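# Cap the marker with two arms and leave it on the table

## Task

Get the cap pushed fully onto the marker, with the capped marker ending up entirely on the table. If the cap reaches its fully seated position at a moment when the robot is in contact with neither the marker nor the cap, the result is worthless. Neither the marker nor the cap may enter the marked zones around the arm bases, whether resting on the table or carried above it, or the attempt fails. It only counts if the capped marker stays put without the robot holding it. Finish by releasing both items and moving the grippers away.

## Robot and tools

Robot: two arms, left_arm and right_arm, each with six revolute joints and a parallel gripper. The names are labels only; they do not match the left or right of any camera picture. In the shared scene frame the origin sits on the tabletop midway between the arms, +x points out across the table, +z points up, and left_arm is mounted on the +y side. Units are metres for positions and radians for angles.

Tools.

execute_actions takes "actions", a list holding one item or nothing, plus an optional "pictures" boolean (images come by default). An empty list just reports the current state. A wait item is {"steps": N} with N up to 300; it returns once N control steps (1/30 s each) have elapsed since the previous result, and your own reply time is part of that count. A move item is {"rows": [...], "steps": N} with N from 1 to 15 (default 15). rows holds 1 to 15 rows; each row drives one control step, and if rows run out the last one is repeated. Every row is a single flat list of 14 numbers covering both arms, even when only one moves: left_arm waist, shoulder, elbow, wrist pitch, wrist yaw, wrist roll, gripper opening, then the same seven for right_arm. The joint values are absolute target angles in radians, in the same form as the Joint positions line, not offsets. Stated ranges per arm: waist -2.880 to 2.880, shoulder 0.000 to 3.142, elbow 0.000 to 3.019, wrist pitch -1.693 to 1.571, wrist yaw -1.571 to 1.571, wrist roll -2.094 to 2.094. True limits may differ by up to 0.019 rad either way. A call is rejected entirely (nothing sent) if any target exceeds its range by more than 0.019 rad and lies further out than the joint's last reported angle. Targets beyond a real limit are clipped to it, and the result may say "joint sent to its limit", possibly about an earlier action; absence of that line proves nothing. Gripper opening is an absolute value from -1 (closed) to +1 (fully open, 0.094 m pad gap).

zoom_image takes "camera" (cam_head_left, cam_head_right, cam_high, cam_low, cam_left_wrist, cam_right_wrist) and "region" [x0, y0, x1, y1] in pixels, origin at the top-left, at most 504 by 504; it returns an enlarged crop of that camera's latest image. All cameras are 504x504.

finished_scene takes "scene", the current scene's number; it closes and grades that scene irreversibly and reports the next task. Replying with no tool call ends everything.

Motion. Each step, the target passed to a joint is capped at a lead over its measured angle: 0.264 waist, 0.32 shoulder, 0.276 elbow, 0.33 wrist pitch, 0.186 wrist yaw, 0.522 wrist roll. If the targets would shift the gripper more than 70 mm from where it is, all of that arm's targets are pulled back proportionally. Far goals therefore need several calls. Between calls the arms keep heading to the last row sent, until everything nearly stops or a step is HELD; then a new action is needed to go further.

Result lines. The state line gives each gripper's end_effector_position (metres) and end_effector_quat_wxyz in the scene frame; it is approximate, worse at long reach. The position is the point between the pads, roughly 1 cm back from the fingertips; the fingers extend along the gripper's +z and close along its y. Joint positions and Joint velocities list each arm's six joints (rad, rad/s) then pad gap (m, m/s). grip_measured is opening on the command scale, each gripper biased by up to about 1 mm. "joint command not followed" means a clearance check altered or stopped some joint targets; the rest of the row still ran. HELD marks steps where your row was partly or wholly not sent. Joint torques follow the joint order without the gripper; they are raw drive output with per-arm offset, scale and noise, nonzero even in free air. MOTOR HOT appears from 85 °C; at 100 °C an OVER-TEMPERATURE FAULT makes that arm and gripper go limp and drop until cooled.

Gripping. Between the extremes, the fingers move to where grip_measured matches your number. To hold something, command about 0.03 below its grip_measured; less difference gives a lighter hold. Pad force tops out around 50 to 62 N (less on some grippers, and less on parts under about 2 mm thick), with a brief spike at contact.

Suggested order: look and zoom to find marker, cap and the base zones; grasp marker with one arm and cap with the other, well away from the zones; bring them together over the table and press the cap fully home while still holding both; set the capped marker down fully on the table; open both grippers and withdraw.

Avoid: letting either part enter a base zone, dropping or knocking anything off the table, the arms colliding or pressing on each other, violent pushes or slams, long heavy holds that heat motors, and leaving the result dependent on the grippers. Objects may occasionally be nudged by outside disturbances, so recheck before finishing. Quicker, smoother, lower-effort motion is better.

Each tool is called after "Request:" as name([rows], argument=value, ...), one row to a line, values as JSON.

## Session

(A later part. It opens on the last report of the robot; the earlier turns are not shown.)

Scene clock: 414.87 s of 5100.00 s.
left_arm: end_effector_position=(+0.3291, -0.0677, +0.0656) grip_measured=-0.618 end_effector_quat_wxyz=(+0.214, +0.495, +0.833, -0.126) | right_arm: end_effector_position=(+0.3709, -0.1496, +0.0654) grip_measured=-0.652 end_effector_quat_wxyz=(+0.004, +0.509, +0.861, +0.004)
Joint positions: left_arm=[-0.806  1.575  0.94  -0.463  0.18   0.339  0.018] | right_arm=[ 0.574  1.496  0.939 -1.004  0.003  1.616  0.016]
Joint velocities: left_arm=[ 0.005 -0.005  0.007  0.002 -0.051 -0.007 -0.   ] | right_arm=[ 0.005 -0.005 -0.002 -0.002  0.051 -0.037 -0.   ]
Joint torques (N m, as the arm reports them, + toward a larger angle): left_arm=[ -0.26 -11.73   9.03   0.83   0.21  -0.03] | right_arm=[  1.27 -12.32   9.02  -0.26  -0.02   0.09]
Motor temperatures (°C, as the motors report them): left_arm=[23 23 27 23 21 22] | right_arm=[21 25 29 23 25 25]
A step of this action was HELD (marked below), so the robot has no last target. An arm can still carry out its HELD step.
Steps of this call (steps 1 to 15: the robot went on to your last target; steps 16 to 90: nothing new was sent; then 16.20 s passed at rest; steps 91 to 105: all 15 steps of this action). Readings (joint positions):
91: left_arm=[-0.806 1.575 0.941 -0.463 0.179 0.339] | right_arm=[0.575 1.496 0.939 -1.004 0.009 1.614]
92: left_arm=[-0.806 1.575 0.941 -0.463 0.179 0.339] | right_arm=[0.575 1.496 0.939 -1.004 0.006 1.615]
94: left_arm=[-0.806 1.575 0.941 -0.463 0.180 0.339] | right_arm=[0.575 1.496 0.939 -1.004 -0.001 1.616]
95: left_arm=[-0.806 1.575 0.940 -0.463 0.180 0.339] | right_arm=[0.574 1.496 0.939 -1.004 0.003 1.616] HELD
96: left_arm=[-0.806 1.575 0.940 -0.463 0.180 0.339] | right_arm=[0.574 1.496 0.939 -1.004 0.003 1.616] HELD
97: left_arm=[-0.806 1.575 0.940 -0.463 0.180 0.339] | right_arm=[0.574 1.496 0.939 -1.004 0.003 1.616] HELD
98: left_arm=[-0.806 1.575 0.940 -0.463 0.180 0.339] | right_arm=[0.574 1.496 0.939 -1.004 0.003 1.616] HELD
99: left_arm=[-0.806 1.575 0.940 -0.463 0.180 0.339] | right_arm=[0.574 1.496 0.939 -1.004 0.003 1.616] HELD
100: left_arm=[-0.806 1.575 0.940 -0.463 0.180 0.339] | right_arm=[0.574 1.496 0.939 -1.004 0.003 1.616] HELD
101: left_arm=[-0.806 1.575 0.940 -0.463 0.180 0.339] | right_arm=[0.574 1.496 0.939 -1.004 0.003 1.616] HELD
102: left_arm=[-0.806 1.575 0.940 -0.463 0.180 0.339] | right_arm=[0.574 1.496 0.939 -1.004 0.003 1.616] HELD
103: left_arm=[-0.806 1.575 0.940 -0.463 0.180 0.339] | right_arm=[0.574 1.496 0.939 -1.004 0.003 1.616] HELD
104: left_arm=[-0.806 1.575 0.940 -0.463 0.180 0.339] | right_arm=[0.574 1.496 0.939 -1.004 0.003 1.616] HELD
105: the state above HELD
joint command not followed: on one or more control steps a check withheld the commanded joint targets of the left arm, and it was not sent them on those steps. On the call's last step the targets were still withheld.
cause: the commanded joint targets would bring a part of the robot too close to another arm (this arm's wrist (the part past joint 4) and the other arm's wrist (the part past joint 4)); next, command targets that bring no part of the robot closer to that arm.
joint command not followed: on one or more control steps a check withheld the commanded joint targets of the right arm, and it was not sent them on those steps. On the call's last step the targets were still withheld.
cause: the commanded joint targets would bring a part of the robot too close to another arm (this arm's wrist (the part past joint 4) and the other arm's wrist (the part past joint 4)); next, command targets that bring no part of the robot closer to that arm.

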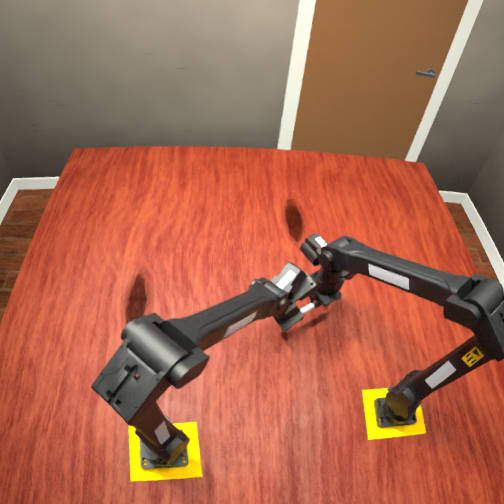

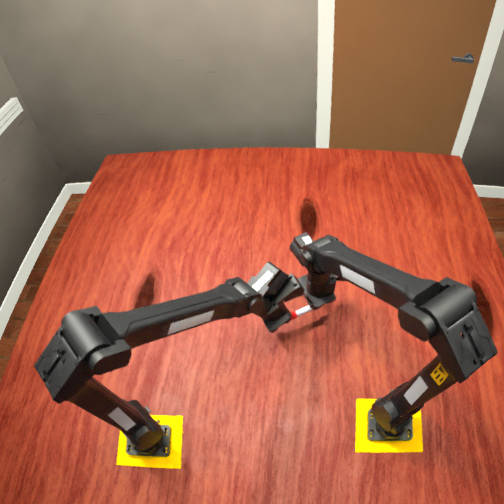

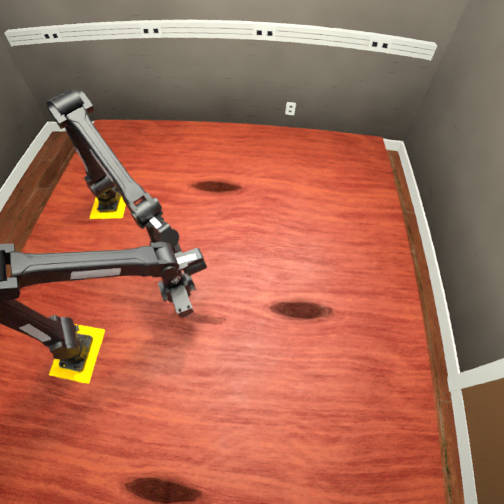

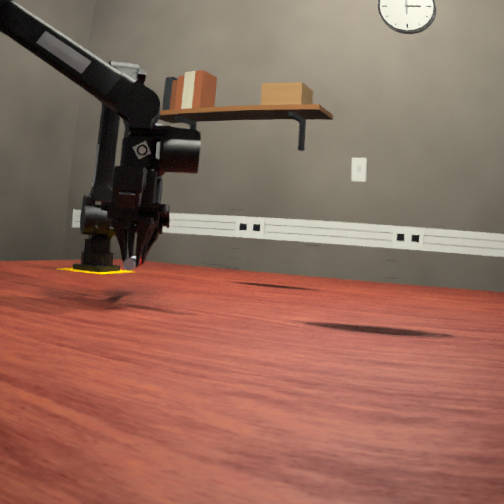

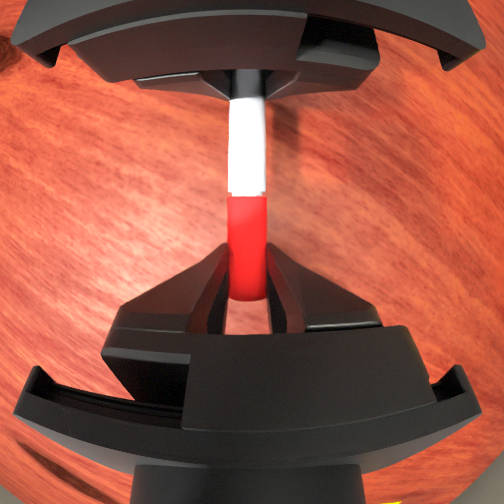

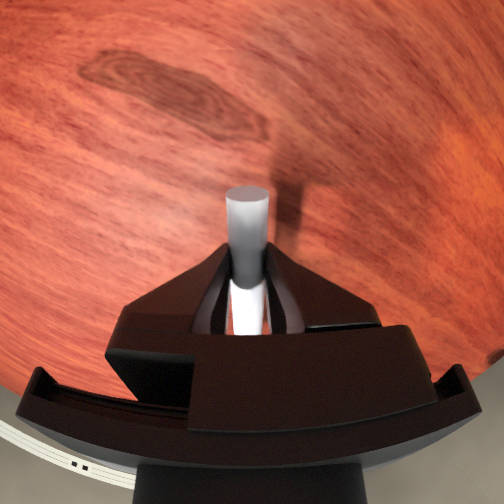

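Request:
execute_actions([
  {"rows":[[-0.808,1.568,0.965,-0.445,0.184,0.34,-0.66,0.59,1.495,0.955,-1.0,-0.012,1.62,-0.695],[-0.81,1.567,0.975,-0.437,0.186,0.34,-0.66,0.6,1.495,0.955,-1.0,-0.02,1.62,-0.695],[-0.812,1.566,0.984,-0.429,0.188,0.34,-0.66,0.606,1.495,0.955,-1.0,-0.03,1.62,-0.695],[-0.812,1.565,0.991,-0.421,0.19,0.34,-0.66,0.612,1.495,0.955,-1.0,-0.04,1.62,-0.695],[-0.812,1.562,0.993,-0.415,0.193,0.34,-0.66,0.612,1.495,0.955,-1.0,-0.05,1.62,-0.695],[-0.812,1.56,0.995,-0.41,0.196,0.34,-0.66,0.612,1.495,0.955,-1.0,-0.06,1.62,-0.695],[-0.812,1.56,0.995,-0.405,0.198,0.34,-0.66,0.612,1.495,0.955,-1.0,-0.07,1.62,-0.695],[-0.812,1.56,0.995,-0.4,0.2,0.34,-0.66,0.612,1.495,0.955,-1.0,-0.08,1.62,-0.695],[-0.812,1.56,0.995,-0.4,0.2,0.34,-0.66,0.612,1.495,0.955,-1.0,-0.09,1.62,-0.695],[-0.812,1.56,0.995,-0.4,0.2,0.34,-0.66,0.612,1.495,0.955,-1.0,-0.1,1.62,-0.695]]},
])

Request:
zoom_image(camera="cam_left_wrist", region=[190,90,310,250])

Scene clock: 441.70 s of 5100.00 s.
left_arm: end_effector_position=(+0.3244, -0.0623, +0.0596) grip_measured=-0.618 end_effector_quat_wxyz=(+0.207, +0.494, +0.835, -0.123) | right_arm: end_effector_position=(+0.3648, -0.1397, +0.0658) grip_measured=-0.652 end_effector_quat_wxyz=(-0.025, +0.508, +0.861, +0.019)
Joint positions: left_arm=[-0.805  1.574  0.925 -0.465  0.176  0.339  0.018] | right_arm=[ 0.575  1.496  0.939 -1.004 -0.062  1.616  0.016]
Joint velocities: left_arm=[-0.005  0.015  0.012  0.007 -0.022  0.007  0.   ] | right_arm=[-0.005 -0.005 -0.002  0.007  0.037  0.022  0.   ]
Joint torques (N m, as the arm reports them, + toward a larger angle): left_arm=[ -0.28 -11.46  10.15   0.93   0.49  -0.03] | right_arm=[  3.24 -13.59  10.46   0.14  -1.22   0.1 ]
Motor temperatures (°C, as the motors report them): left_arm=[23 23 27 23 21 22] | right_arm=[21 25 28 23 25 25]
A step of this action was HELD (marked below), so the robot has no last target. An arm can still carry out its HELD step.
Steps of this call (steps 1 to 90: nothing new was sent; then 23.33 s passed at rest; steps 91 to 105: all 15 steps of this action). Readings (joint positions):
91: left_arm=[-0.806 1.575 0.940 -0.463 0.180 0.339] | right_arm=[0.575 1.496 0.939 -1.004 0.001 1.616]
92: left_arm=[-0.806 1.575 0.940 -0.463 0.180 0.339] | right_arm=[0.575 1.496 0.939 -1.004 -0.001 1.616]
94: left_arm=[-0.806 1.575 0.940 -0.463 0.180 0.339] | right_arm=[0.575 1.496 0.939 -1.004 -0.005 1.616]
97: left_arm=[-0.806 1.574 0.937 -0.463 0.181 0.339] | right_arm=[0.575 1.496 0.939 -1.004 -0.026 1.616] HELD
98: left_arm=[-0.806 1.574 0.934 -0.464 0.179 0.339] | right_arm=[0.575 1.496 0.939 -1.004 -0.035 1.616] HELD
99: left_arm=[-0.806 1.574 0.930 -0.465 0.178 0.339] | right_arm=[0.575 1.496 0.939 -1.004 -0.045 1.616] HELD
100: left_arm=[-0.806 1.574 0.927 -0.465 0.176 0.339] | right_arm=[0.575 1.496 0.939 -1.004 -0.054 1.616] HELD
101: left_arm=[-0.805 1.574 0.926 -0.465 0.176 0.339] | right_arm=[0.575 1.496 0.939 -1.004 -0.060 1.616] HELD
102: left_arm=[-0.805 1.574 0.925 -0.465 0.176 0.339] | right_arm=[0.575 1.496 0.939 -1.004 -0.061 1.616] HELD
103: left_arm=[-0.805 1.574 0.925 -0.465 0.176 0.339] | right_arm=[0.575 1.496 0.939 -1.004 -0.062 1.616] HELD
104: left_arm=[-0.805 1.574 0.925 -0.465 0.176 0.339] | right_arm=[0.575 1.496 0.939 -1.004 -0.062 1.616] HELD
105: the state above HELD
joint command not followed: on one or more control steps a check withheld the commanded joint targets of the left arm, and it was not sent them on those steps. On the call's last step the targets were still withheld.
cause: the commanded joint targets would bring a part of the robot too close to another arm (this arm's wrist (the part past joint 4) and the other arm's wrist (the part past joint 4)); next, command targets that bring no part of the robot closer to that arm.

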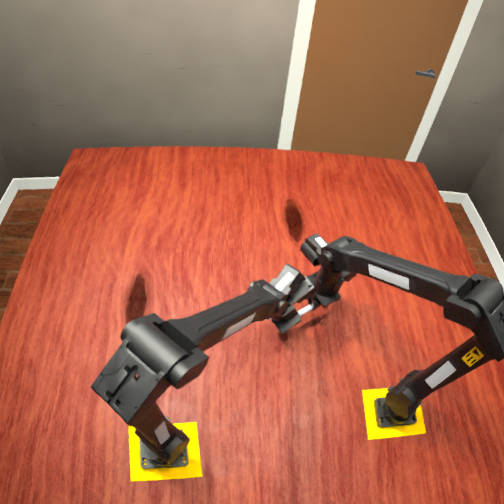

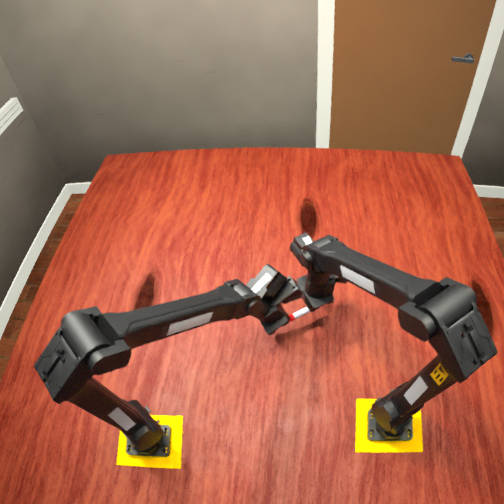

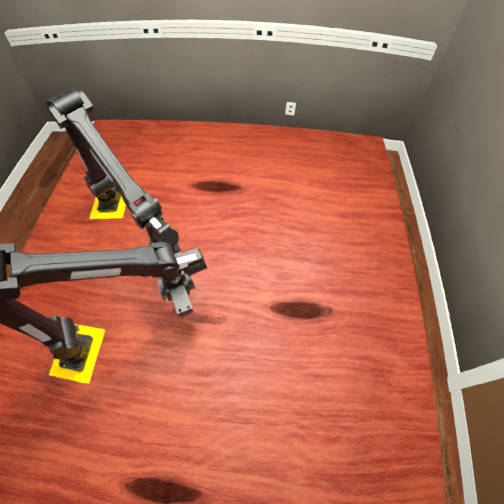

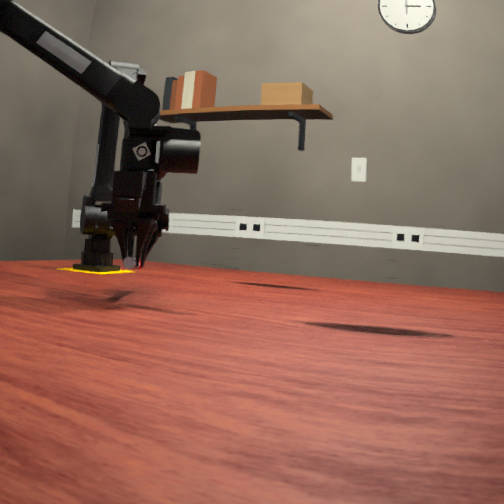

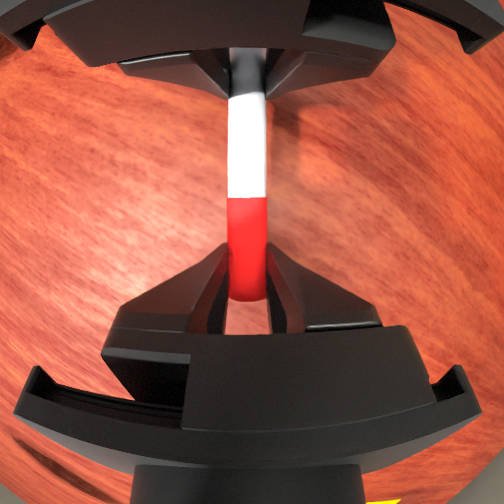

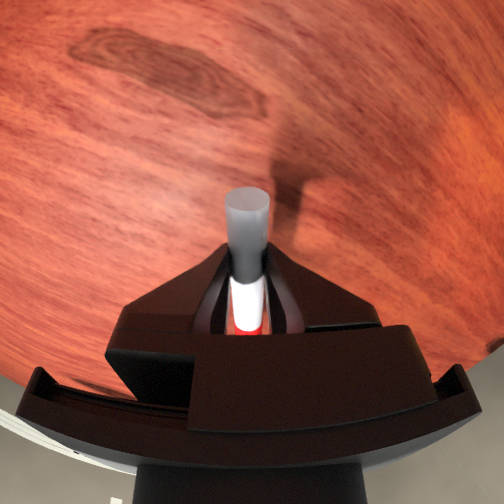

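Region (190, 90, 310, 250) of cam_left_wrist's 504x504 image, scaled by 3.150, with more detail than that image has; it fills the left 378 columns of this view, and the rest is white.

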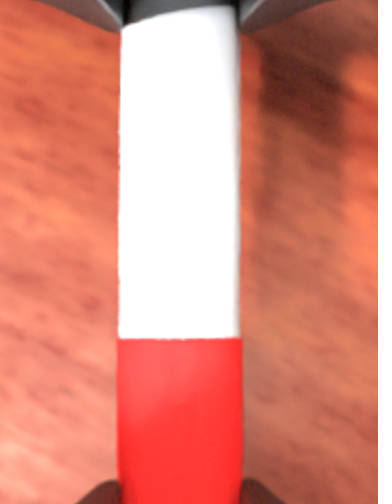

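Request:
execute_actions([
  {"rows":[[-0.805,1.57,0.945,-0.455,0.176,0.34,-0.66,0.59,1.495,0.955,-1.0,-0.08,1.62,-0.695],[-0.805,1.57,0.945,-0.455,0.176,0.34,-0.66,0.575,1.495,0.955,-1.0,-0.062,1.62,-0.695],[-0.805,1.57,0.945,-0.455,0.176,0.34,-0.6,0.575,1.495,0.955,-1.0,-0.062,1.62,-0.695],[-0.805,1.57,0.945,-0.455,0.176,0.34,-0.4,0.575,1.495,0.955,-1.0,-0.062,1.62,-0.695],[-0.805,1.57,0.945,-0.455,0.176,0.34,-0.1,0.575,1.495,0.955,-1.0,-0.062,1.62,-0.695],[-0.805,1.57,0.945,-0.455,0.176,0.34,0.2,0.575,1.495,0.955,-1.0,-0.062,1.62,-0.695],[-0.805,1.57,0.945,-0.455,0.176,0.34,0.2,0.565,1.495,0.955,-1.0,-0.062,1.62,-0.695],[-0.805,1.57,0.945,-0.455,0.176,0.34,0.2,0.55,1.495,0.955,-1.0,-0.062,1.61,-0.695],[-0.805,1.57,0.945,-0.455,0.176,0.34,0.2,0.53,1.495,0.955,-1.0,-0.062,1.6,-0.695],[-0.805,1.57,0.945,-0.455,0.176,0.34,0.2,0.51,1.495,0.955,-1.0,-0.062,1.59,-0.695],[-0.805,1.57,0.945,-0.455,0.176,0.34,0.2,0.49,1.495,0.955,-1.0,-0.062,1.58,-0.695],[-0.805,1.57,0.945,-0.455,0.176,0.34,0.2,0.47,1.495,0.955,-1.0,-0.062,1.57,-0.695],[-0.805,1.57,0.945,-0.455,0.176,0.34,0.2,0.45,1.495,0.955,-1.0,-0.062,1.57,-0.695],[-0.805,1.57,0.945,-0.455,0.176,0.34,0.2,0.43,1.495,0.955,-1.0,-0.062,1.57,-0.695],[-0.805,1.57,0.945,-0.455,0.176,0.34,0.2,0.41,1.495,0.955,-1.0,-0.062,1.57,-0.695]]},
], pictures=false)

Request:
execute_actions([
  {"rows":[[-0.805,1.55,0.945,-0.47,0.176,0.34,0.2,0.39,1.505,0.945,-0.99,-0.07,1.57,-0.695],[-0.805,1.53,0.945,-0.49,0.176,0.34,0.2,0.37,1.515,0.94,-0.98,-0.08,1.57,-0.695],[-0.8,1.51,0.945,-0.51,0.176,0.34,0.2,0.355,1.525,0.935,-0.965,-0.09,1.57,-0.695],[-0.78,1.49,0.945,-0.53,0.176,0.34,0.2,0.35,1.535,0.93,-0.95,-0.1,1.57,-0.695],[-0.75,1.47,0.945,-0.55,0.176,0.34,0.2,0.35,1.545,0.925,-0.935,-0.11,1.57,-0.695],[-0.72,1.45,0.945,-0.57,0.176,0.34,0.2,0.35,1.555,0.92,-0.92,-0.12,1.57,-0.695],[-0.68,1.43,0.945,-0.59,0.176,0.34,0.2,0.35,1.565,0.915,-0.905,-0.125,1.57,-0.695],[-0.64,1.41,0.945,-0.61,0.176,0.34,0.2,0.35,1.575,0.91,-0.89,-0.125,1.57,-0.695],[-0.6,1.39,0.945,-0.63,0.176,0.34,0.2,0.35,1.582,0.905,-0.875,-0.125,1.57,-0.695],[-0.56,1.37,0.945,-0.65,0.176,0.34,0.2,0.35,1.589,0.905,-0.865,-0.125,1.57,-0.695],[-0.52,1.35,0.945,-0.67,0.176,0.34,0.2,0.35,1.595,0.905,-0.855,-0.125,1.57,-0.695],[-0.48,1.33,0.945,-0.69,0.176,0.34,0.2,0.35,1.595,0.905,-0.855,-0.125,1.57,-0.695],[-0.44,1.31,0.945,-0.7,0.176,0.34,0.2,0.35,1.595,0.905,-0.855,-0.125,1.57,-0.695],[-0.41,1.3,0.945,-0.7,0.176,0.34,0.2,0.35,1.595,0.905,-0.855,-0.125,1.57,-0.695],[-0.4,1.3,0.945,-0.7,0.176,0.34,0.2,0.35,1.595,0.905,-0.855,-0.125,1.57,-0.695]]},
], pictures=false)

Request:
execute_actions([
  {"steps":10},
])

Scene clock: 474.30 s of 5100.00 s.
left_arm: end_effector_position=(+0.3246, -0.0623, +0.0600) grip_measured=+0.197 end_effector_quat_wxyz=(+0.207, +0.494, +0.835, -0.123) | right_arm: end_effector_position=(+0.3872, -0.1790, +0.0658) grip_measured=-0.652 end_effector_quat_wxyz=(-0.024, +0.548, +0.836, +0.021)
Joint positions: left_arm=[-0.805  1.573  0.925 -0.465  0.175  0.339  0.056] | right_arm=[ 0.459  1.496  0.939 -1.004 -0.062  1.592  0.016]
Joint velocities: left_arm=[-0.005 -0.015 -0.012  0.012 -0.095  0.022 -0.   ] | right_arm=[-0.747 -0.005  0.012 -0.002  0.022 -0.066 -0.   ]
Joint torques (N m, as the arm reports them, + toward a larger angle): left_arm=[ -0.33 -12.11  10.73   1.27   0.24  -0.01] | right_arm=[ -0.05 -12.3   10.47   0.13   0.1   -0.08]
Motor temperatures (°C, as the motors report them): left_arm=[23 23 27 23 21 22] | right_arm=[21 25 28 23 27 25]
Steps of this call (steps 1 to 90: nothing new was sent; then 29.10 s passed at rest; steps 91 to 105: all 15 steps of this action). Readings (joint positions):
91: left_arm=[-0.805 1.574 0.925 -0.465 0.175 0.339] | right_arm=[0.575 1.496 0.939 -1.004 -0.058 1.616]
92: left_arm=[-0.805 1.574 0.925 -0.465 0.175 0.339] | right_arm=[0.575 1.496 0.939 -1.004 -0.053 1.616]
94: left_arm=[-0.805 1.573 0.925 -0.465 0.175 0.339] | right_arm=[0.574 1.496 0.939 -1.004 -0.056 1.616]
98: left_arm=[-0.805 1.573 0.925 -0.465 0.175 0.339] | right_arm=[0.573 1.496 0.939 -1.004 -0.060 1.616]
105: the state above

Scene clock: 474.80 s of 5100.00 s.
left_arm: end_effector_position=(+0.3839, +0.0973, +0.1522) grip_measured=+0.197 end_effector_quat_wxyz=(+0.248, +0.341, +0.903, -0.085) | right_arm: end_effector_position=(+0.4085, -0.2080, +0.0217) grip_measured=-0.652 end_effector_quat_wxyz=(-0.046, +0.590, +0.805, +0.040)
Joint positions: left_arm=[-0.455  1.325  0.925 -0.668  0.176  0.339  0.056] | right_arm=[ 0.344  1.589  0.904 -0.874 -0.122  1.581  0.016]
Joint velocities: left_arm=[ 1.343 -0.523 -0.007 -0.237 -0.11  -0.022 -0.001] | right_arm=[-0.005  0.054 -0.027  0.022 -0.037  0.007 -0.   ]
Joint torques (N m, as the arm reports them, + toward a larger angle): left_arm=[-2.83 -8.26 11.95  0.27  0.24 -0.03] | right_arm=[  1.16 -14.2    8.3    0.67  -0.1   -0.02]
Motor temperatures (°C, as the motors report them): left_arm=[23 23 27 23 21 22] | right_arm=[21 25 28 23 27 25]
Steps of this call (steps 1 to 15: all 15 steps of this action). Readings (joint positions):
1: left_arm=[-0.805 1.573 0.925 -0.465 0.175 0.339] | right_arm=[0.434 1.496 0.939 -1.004 -0.064 1.590]
2: left_arm=[-0.805 1.571 0.925 -0.468 0.175 0.339] | right_arm=[0.409 1.496 0.939 -1.002 -0.071 1.588]
4: left_arm=[-0.805 1.557 0.925 -0.488 0.175 0.339] | right_arm=[0.366 1.499 0.938 -0.988 -0.088 1.585]
8: left_arm=[-0.755 1.482 0.925 -0.558 0.178 0.339] | right_arm=[0.337 1.525 0.928 -0.932 -0.118 1.583]
15: the state above

Scene clock: 475.13 s of 5100.00 s.
left_arm: end_effector_position=(+0.3912, +0.1281, +0.1635) grip_measured=+0.197 end_effector_quat_wxyz=(+0.257, +0.311, +0.912, -0.075) | right_arm: end_effector_position=(+0.4088, -0.2079, +0.0212) grip_measured=-0.652 end_effector_quat_wxyz=(-0.046, +0.590, +0.805, +0.041)
Joint positions: left_arm=[-0.388  1.295  0.925 -0.684  0.174  0.339  0.056] | right_arm=[ 0.344  1.59   0.903 -0.871 -0.122  1.581  0.016]
Joint velocities: left_arm=[-0.054  0.015  0.022 -0.017  0.007 -0.037 -0.   ] | right_arm=[ 0.005  0.005 -0.002 -0.002  0.022  0.022 -0.   ]
Joint torques (N m, as the arm reports them, + toward a larger angle): left_arm=[-0.99 -8.02 12.06  0.25  0.26 -0.01] | right_arm=[  1.66 -12.88   8.45   0.6   -0.04  -0.03]
Motor temperatures (°C, as the motors report them): left_arm=[23 23 27 23 21 22] | right_arm=[21 25 28 23 27 25]
Steps of this call (steps 1 to 10: the robot went on to your last target). Readings (joint positions):
1: left_arm=[-0.415 1.310 0.925 -0.674 0.174 0.339] | right_arm=[0.344 1.590 0.903 -0.873 -0.122 1.581]
2: left_arm=[-0.387 1.299 0.925 -0.677 0.172 0.339] | right_arm=[0.344 1.590 0.903 -0.873 -0.122 1.581]
4: left_arm=[-0.367 1.289 0.925 -0.681 0.171 0.339] | right_arm=[0.344 1.590 0.903 -0.871 -0.122 1.581]
8: left_arm=[-0.382 1.293 0.925 -0.684 0.173 0.339] | right_arm=[0.344 1.590 0.903 -0.871 -0.122 1.581]
10: the state above

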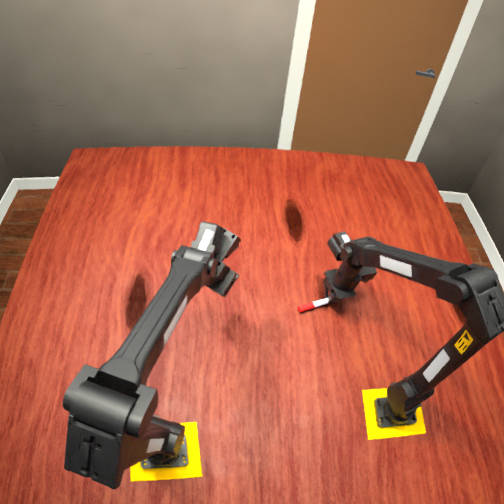

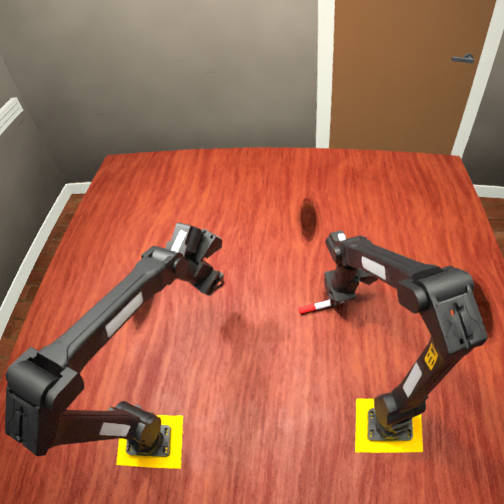

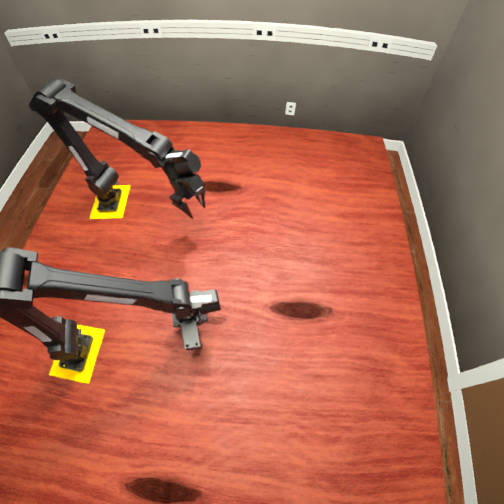

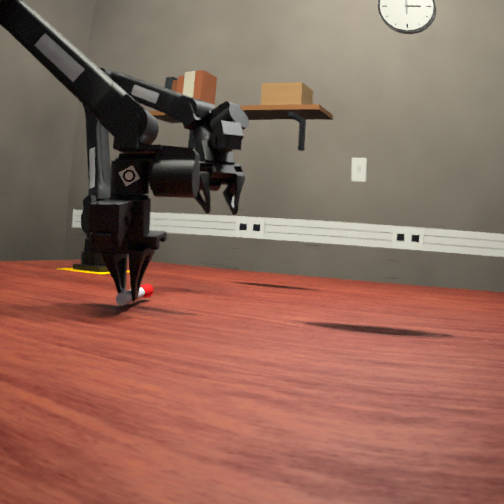

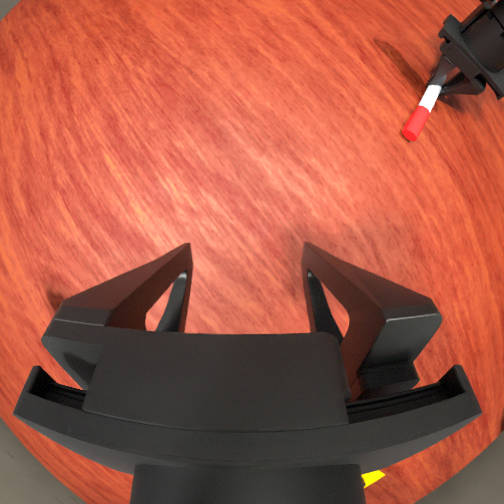

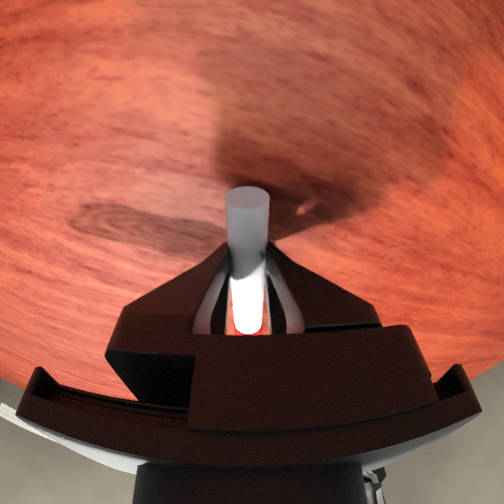

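Request:
execute_actions([
  {"rows":[[-0.39,1.3,0.945,-0.7,0.176,0.34,0.2,0.35,1.622,0.905,-0.855,-0.095,1.57,-0.695],[-0.39,1.3,0.945,-0.7,0.176,0.34,0.2,0.35,1.622,0.905,-0.855,-0.095,1.57,-0.695],[-0.39,1.3,0.945,-0.7,0.176,0.34,0.2,0.35,1.622,0.905,-0.855,-0.095,1.57,-0.695],[-0.39,1.3,0.945,-0.7,0.176,0.34,0.2,0.35,1.622,0.905,-0.855,-0.095,1.57,-0.695],[-0.39,1.3,0.945,-0.7,0.176,0.34,0.2,0.35,1.622,0.905,-0.855,-0.095,1.57,-0.695],[-0.39,1.3,0.945,-0.7,0.176,0.34,0.2,0.35,1.622,0.905,-0.855,-0.095,1.57,-0.695],[-0.39,1.3,0.945,-0.7,0.176,0.34,0.2,0.35,1.622,0.905,-0.855,-0.095,1.57,-0.695],[-0.39,1.3,0.945,-0.7,0.176,0.34,0.2,0.35,1.622,0.905,-0.855,-0.095,1.57,-0.695],[-0.39,1.3,0.945,-0.7,0.176,0.34,0.2,0.35,1.622,0.905,-0.855,-0.095,1.57,-0.66],[-0.39,1.3,0.945,-0.7,0.176,0.34,0.2,0.35,1.622,0.905,-0.855,-0.095,1.57,-0.63],[-0.39,1.3,0.945,-0.7,0.176,0.34,0.2,0.35,1.622,0.905,-0.855,-0.095,1.57,-0.58],[-0.39,1.3,0.945,-0.7,0.176,0.34,0.2,0.35,1.622,0.905,-0.855,-0.095,1.57,-0.4],[-0.39,1.3,0.945,-0.7,0.176,0.34,0.2,0.35,1.61,0.905,-0.855,-0.095,1.57,-0.1]]},
], pictures=false)

Request:
execute_actions([
  {"rows":[[-0.39,1.3,0.945,-0.7,0.176,0.34,0.2,0.35,1.59,0.91,-0.86,-0.095,1.57,-0.1],[-0.39,1.3,0.945,-0.7,0.176,0.34,0.2,0.35,1.57,0.91,-0.87,-0.095,1.57,-0.1],[-0.39,1.3,0.945,-0.7,0.176,0.34,0.2,0.35,1.55,0.91,-0.88,-0.095,1.57,-0.1],[-0.39,1.3,0.945,-0.7,0.176,0.34,0.2,0.35,1.52,0.92,-0.9,-0.095,1.57,-0.1],[-0.39,1.3,0.945,-0.7,0.176,0.34,0.2,0.35,1.49,0.92,-0.92,-0.095,1.57,-0.1],[-0.39,1.3,0.945,-0.7,0.176,0.34,0.2,0.35,1.46,0.92,-0.94,-0.095,1.57,-0.1],[-0.39,1.3,0.945,-0.7,0.176,0.34,0.2,0.35,1.43,0.92,-0.96,-0.095,1.57,-0.1],[-0.39,1.3,0.945,-0.7,0.176,0.34,0.2,0.35,1.4,0.92,-0.98,-0.095,1.57,-0.1],[-0.39,1.3,0.945,-0.7,0.176,0.34,0.2,0.33,1.37,0.92,-1.0,-0.095,1.57,-0.1],[-0.39,1.3,0.945,-0.7,0.176,0.34,0.2,0.3,1.34,0.92,-1.02,-0.095,1.57,-0.1],[-0.39,1.3,0.945,-0.7,0.176,0.34,0.2,0.26,1.31,0.92,-1.04,-0.095,1.57,-0.1],[-0.39,1.3,0.945,-0.7,0.176,0.34,0.2,0.21,1.28,0.92,-1.06,-0.095,1.57,-0.1],[-0.39,1.3,0.945,-0.7,0.176,0.34,0.2,0.16,1.25,0.92,-1.08,-0.095,1.57,-0.1],[-0.39,1.3,0.945,-0.7,0.176,0.34,0.2,0.11,1.22,0.92,-1.1,-0.095,1.57,-0.1],[-0.39,1.3,0.945,-0.7,0.176,0.34,0.2,0.06,1.2,0.92,-1.1,-0.095,1.57,-0.1]]},
], pictures=false)

Request:
execute_actions([
  {"steps":12},
])

Request:
zoom_image(camera="cam_head_right", region=[285,280,365,330])

Scene clock: 514.60 s of 5100.00 s.
left_arm: end_effector_position=(+0.3911, +0.1276, +0.1633) grip_measured=+0.197 end_effector_quat_wxyz=(+0.257, +0.311, +0.912, -0.075) | right_arm: end_effector_position=(+0.4088, -0.2122, +0.0158) grip_measured=-0.111 end_effector_quat_wxyz=(-0.039, +0.590, +0.806, +0.029)
Joint positions: left_arm=[-0.389  1.296  0.925 -0.684  0.174  0.339  0.056] | right_arm=[ 0.344  1.603  0.903 -0.87  -0.097  1.58   0.042]
Joint velocities: left_arm=[-0.005 -0.005  0.002  0.002 -0.051  0.051  0.001] | right_arm=[ 0.015 -0.005 -0.022 -0.012 -0.007  0.051  0.018]
Joint torques (N m, as the arm reports them, + toward a larger angle): left_arm=[-0.3  -8.06 12.06  0.22  0.27 -0.02] | right_arm=[  0.88 -13.45   8.16   0.62   0.15   0.  ]
Motor temperatures (°C, as the motors report them): left_arm=[23 23 28 23 21 22] | right_arm=[21 25 27 23 26 25]
Steps of this call (steps 1 to 30: the robot went on to your last target; steps 31 to 90: nothing new was sent; then 35.97 s passed at rest; steps 91 to 105: all 15 steps of this action). Readings (joint positions):
91: left_arm=[-0.389 1.296 0.925 -0.684 0.174 0.339] | right_arm=[0.344 1.590 0.903 -0.871 -0.110 1.581]
92: left_arm=[-0.389 1.296 0.925 -0.684 0.174 0.339] | right_arm=[0.344 1.592 0.903 -0.871 -0.101 1.580]
94: left_arm=[-0.389 1.296 0.925 -0.684 0.174 0.339] | right_arm=[0.344 1.597 0.903 -0.870 -0.098 1.580]
98: left_arm=[-0.389 1.296 0.925 -0.684 0.174 0.339] | right_arm=[0.344 1.603 0.903 -0.870 -0.097 1.580]
105: the state above

Scene clock: 515.10 s of 5100.00 s.
left_arm: end_effector_position=(+0.3911, +0.1276, +0.1633) grip_measured=+0.197 end_effector_quat_wxyz=(+0.257, +0.311, +0.912, -0.075) | right_arm: end_effector_position=(+0.3985, -0.2781, +0.1418) grip_measured=-0.102 end_effector_quat_wxyz=(+0.018, +0.648, +0.755, +0.097)
Joint positions: left_arm=[-0.389  1.296  0.925 -0.684  0.174  0.339  0.056] | right_arm=[ 0.181  1.244  0.903 -1.06  -0.098  1.58   0.042]
Joint velocities: left_arm=[-0.005 -0.005 -0.002 -0.007 -0.11  -0.007  0.   ] | right_arm=[-1.675 -0.933  0.002 -0.374 -0.066 -0.007 -0.001]
Joint torques (N m, as the arm reports them, + toward a larger angle): left_arm=[-0.38 -8.   12.05  0.22  0.27 -0.02] | right_arm=[-0.75 -8.27 11.88 -0.18  0.19 -0.03]
Motor temperatures (°C, as the motors report them): left_arm=[23 23 28 23 21 22] | right_arm=[21 25 27 23 26 25]
Steps of this call (steps 1 to 15: all 15 steps of this action). Readings (joint positions):
1: left_arm=[-0.389 1.296 0.925 -0.684 0.174 0.339] | right_arm=[0.344 1.603 0.903 -0.870 -0.097 1.580]
2: left_arm=[-0.389 1.296 0.925 -0.684 0.174 0.339] | right_arm=[0.344 1.602 0.903 -0.870 -0.097 1.580]
4: left_arm=[-0.389 1.296 0.925 -0.684 0.174 0.339] | right_arm=[0.344 1.592 0.903 -0.873 -0.097 1.580]
8: left_arm=[-0.389 1.296 0.925 -0.684 0.174 0.339] | right_arm=[0.344 1.505 0.903 -0.930 -0.097 1.580]
15: the state above

Scene clock: 515.50 s of 5100.00 s.
left_arm: end_effector_position=(+0.3911, +0.1276, +0.1633) grip_measured=+0.197 end_effector_quat_wxyz=(+0.257, +0.311, +0.912, -0.075) | right_arm: end_effector_position=(+0.3971, -0.3242, +0.1611) grip_measured=-0.102 end_effector_quat_wxyz=(+0.037, +0.692, +0.713, +0.106)
Joint positions: left_arm=[-0.389  1.296  0.925 -0.684  0.174  0.339  0.056] | right_arm=[ 0.057  1.184  0.903 -1.086 -0.093  1.58   0.042]
Joint velocities: left_arm=[ 0.015  0.015  0.002 -0.002 -0.051  0.037 -0.001] | right_arm=[-0.015  0.005  0.012 -0.007  0.066 -0.037  0.   ]
Joint torques (N m, as the arm reports them, + toward a larger angle): left_arm=[-0.31 -8.   12.04  0.19  0.27 -0.01] | right_arm=[ 0.34 -7.76 12.22 -0.17  0.04 -0.02]
Motor temperatures (°C, as the motors report them): left_arm=[23 23 28 23 21 22] | right_arm=[21 25 27 23 26 25]
Steps of this call (steps 1 to 12: the robot went on to your last target). Readings (joint positions):
1: left_arm=[-0.389 1.296 0.925 -0.684 0.174 0.339] | right_arm=[0.126 1.217 0.903 -1.070 -0.096 1.580]
2: left_arm=[-0.389 1.296 0.925 -0.684 0.174 0.339] | right_arm=[0.079 1.195 0.903 -1.075 -0.093 1.580]
4: left_arm=[-0.389 1.296 0.925 -0.684 0.174 0.339] | right_arm=[0.028 1.175 0.903 -1.082 -0.090 1.580]
8: left_arm=[-0.389 1.296 0.925 -0.684 0.174 0.339] | right_arm=[0.043 1.180 0.903 -1.086 -0.092 1.580]
12: the state above

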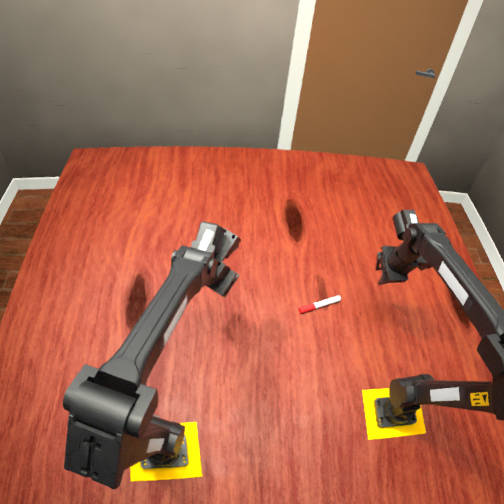

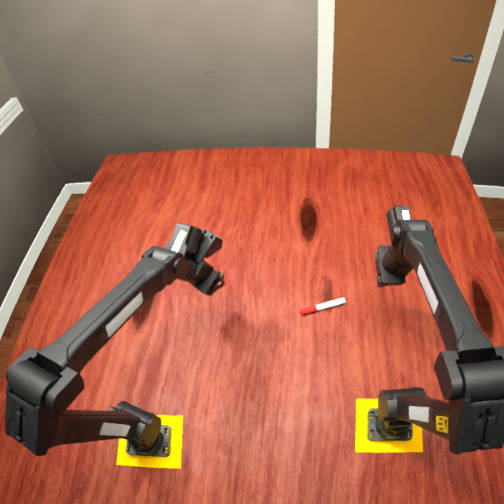

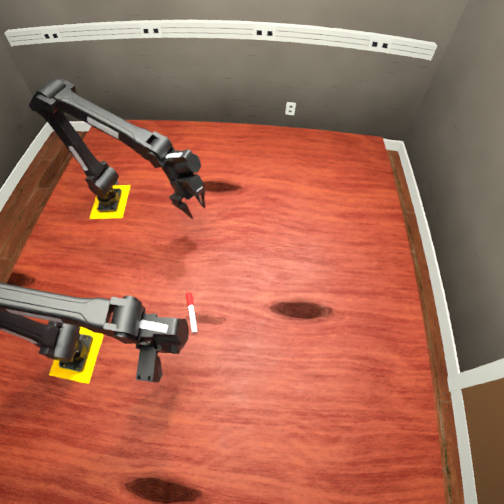

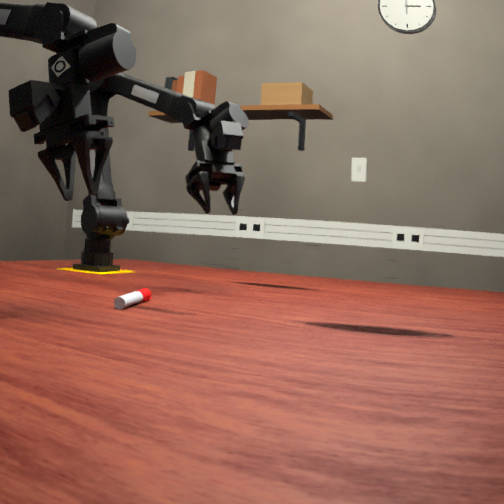

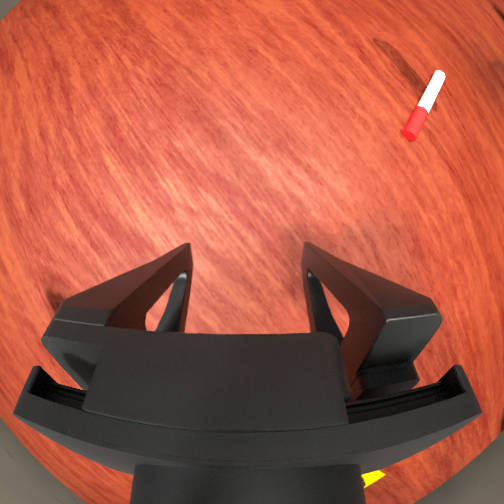

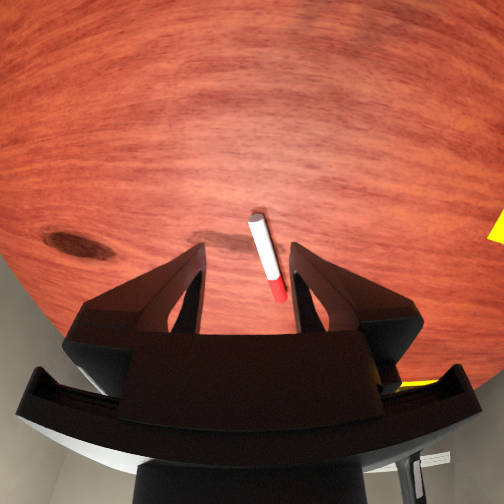

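Region (285, 280, 365, 330) of cam_head_right's 504x504 image, scaled by 6.300, with more detail than that image has; it fills the top 315 rows of this view, and the rest is white.

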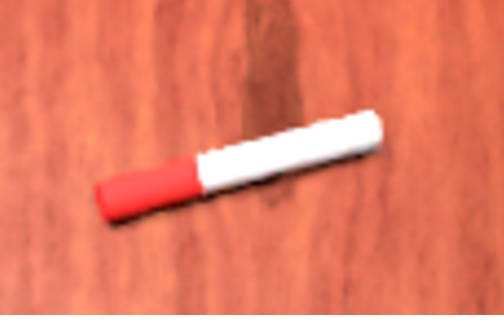

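Request:
finished_scene(scene=1)

The scene is finished: the task was done.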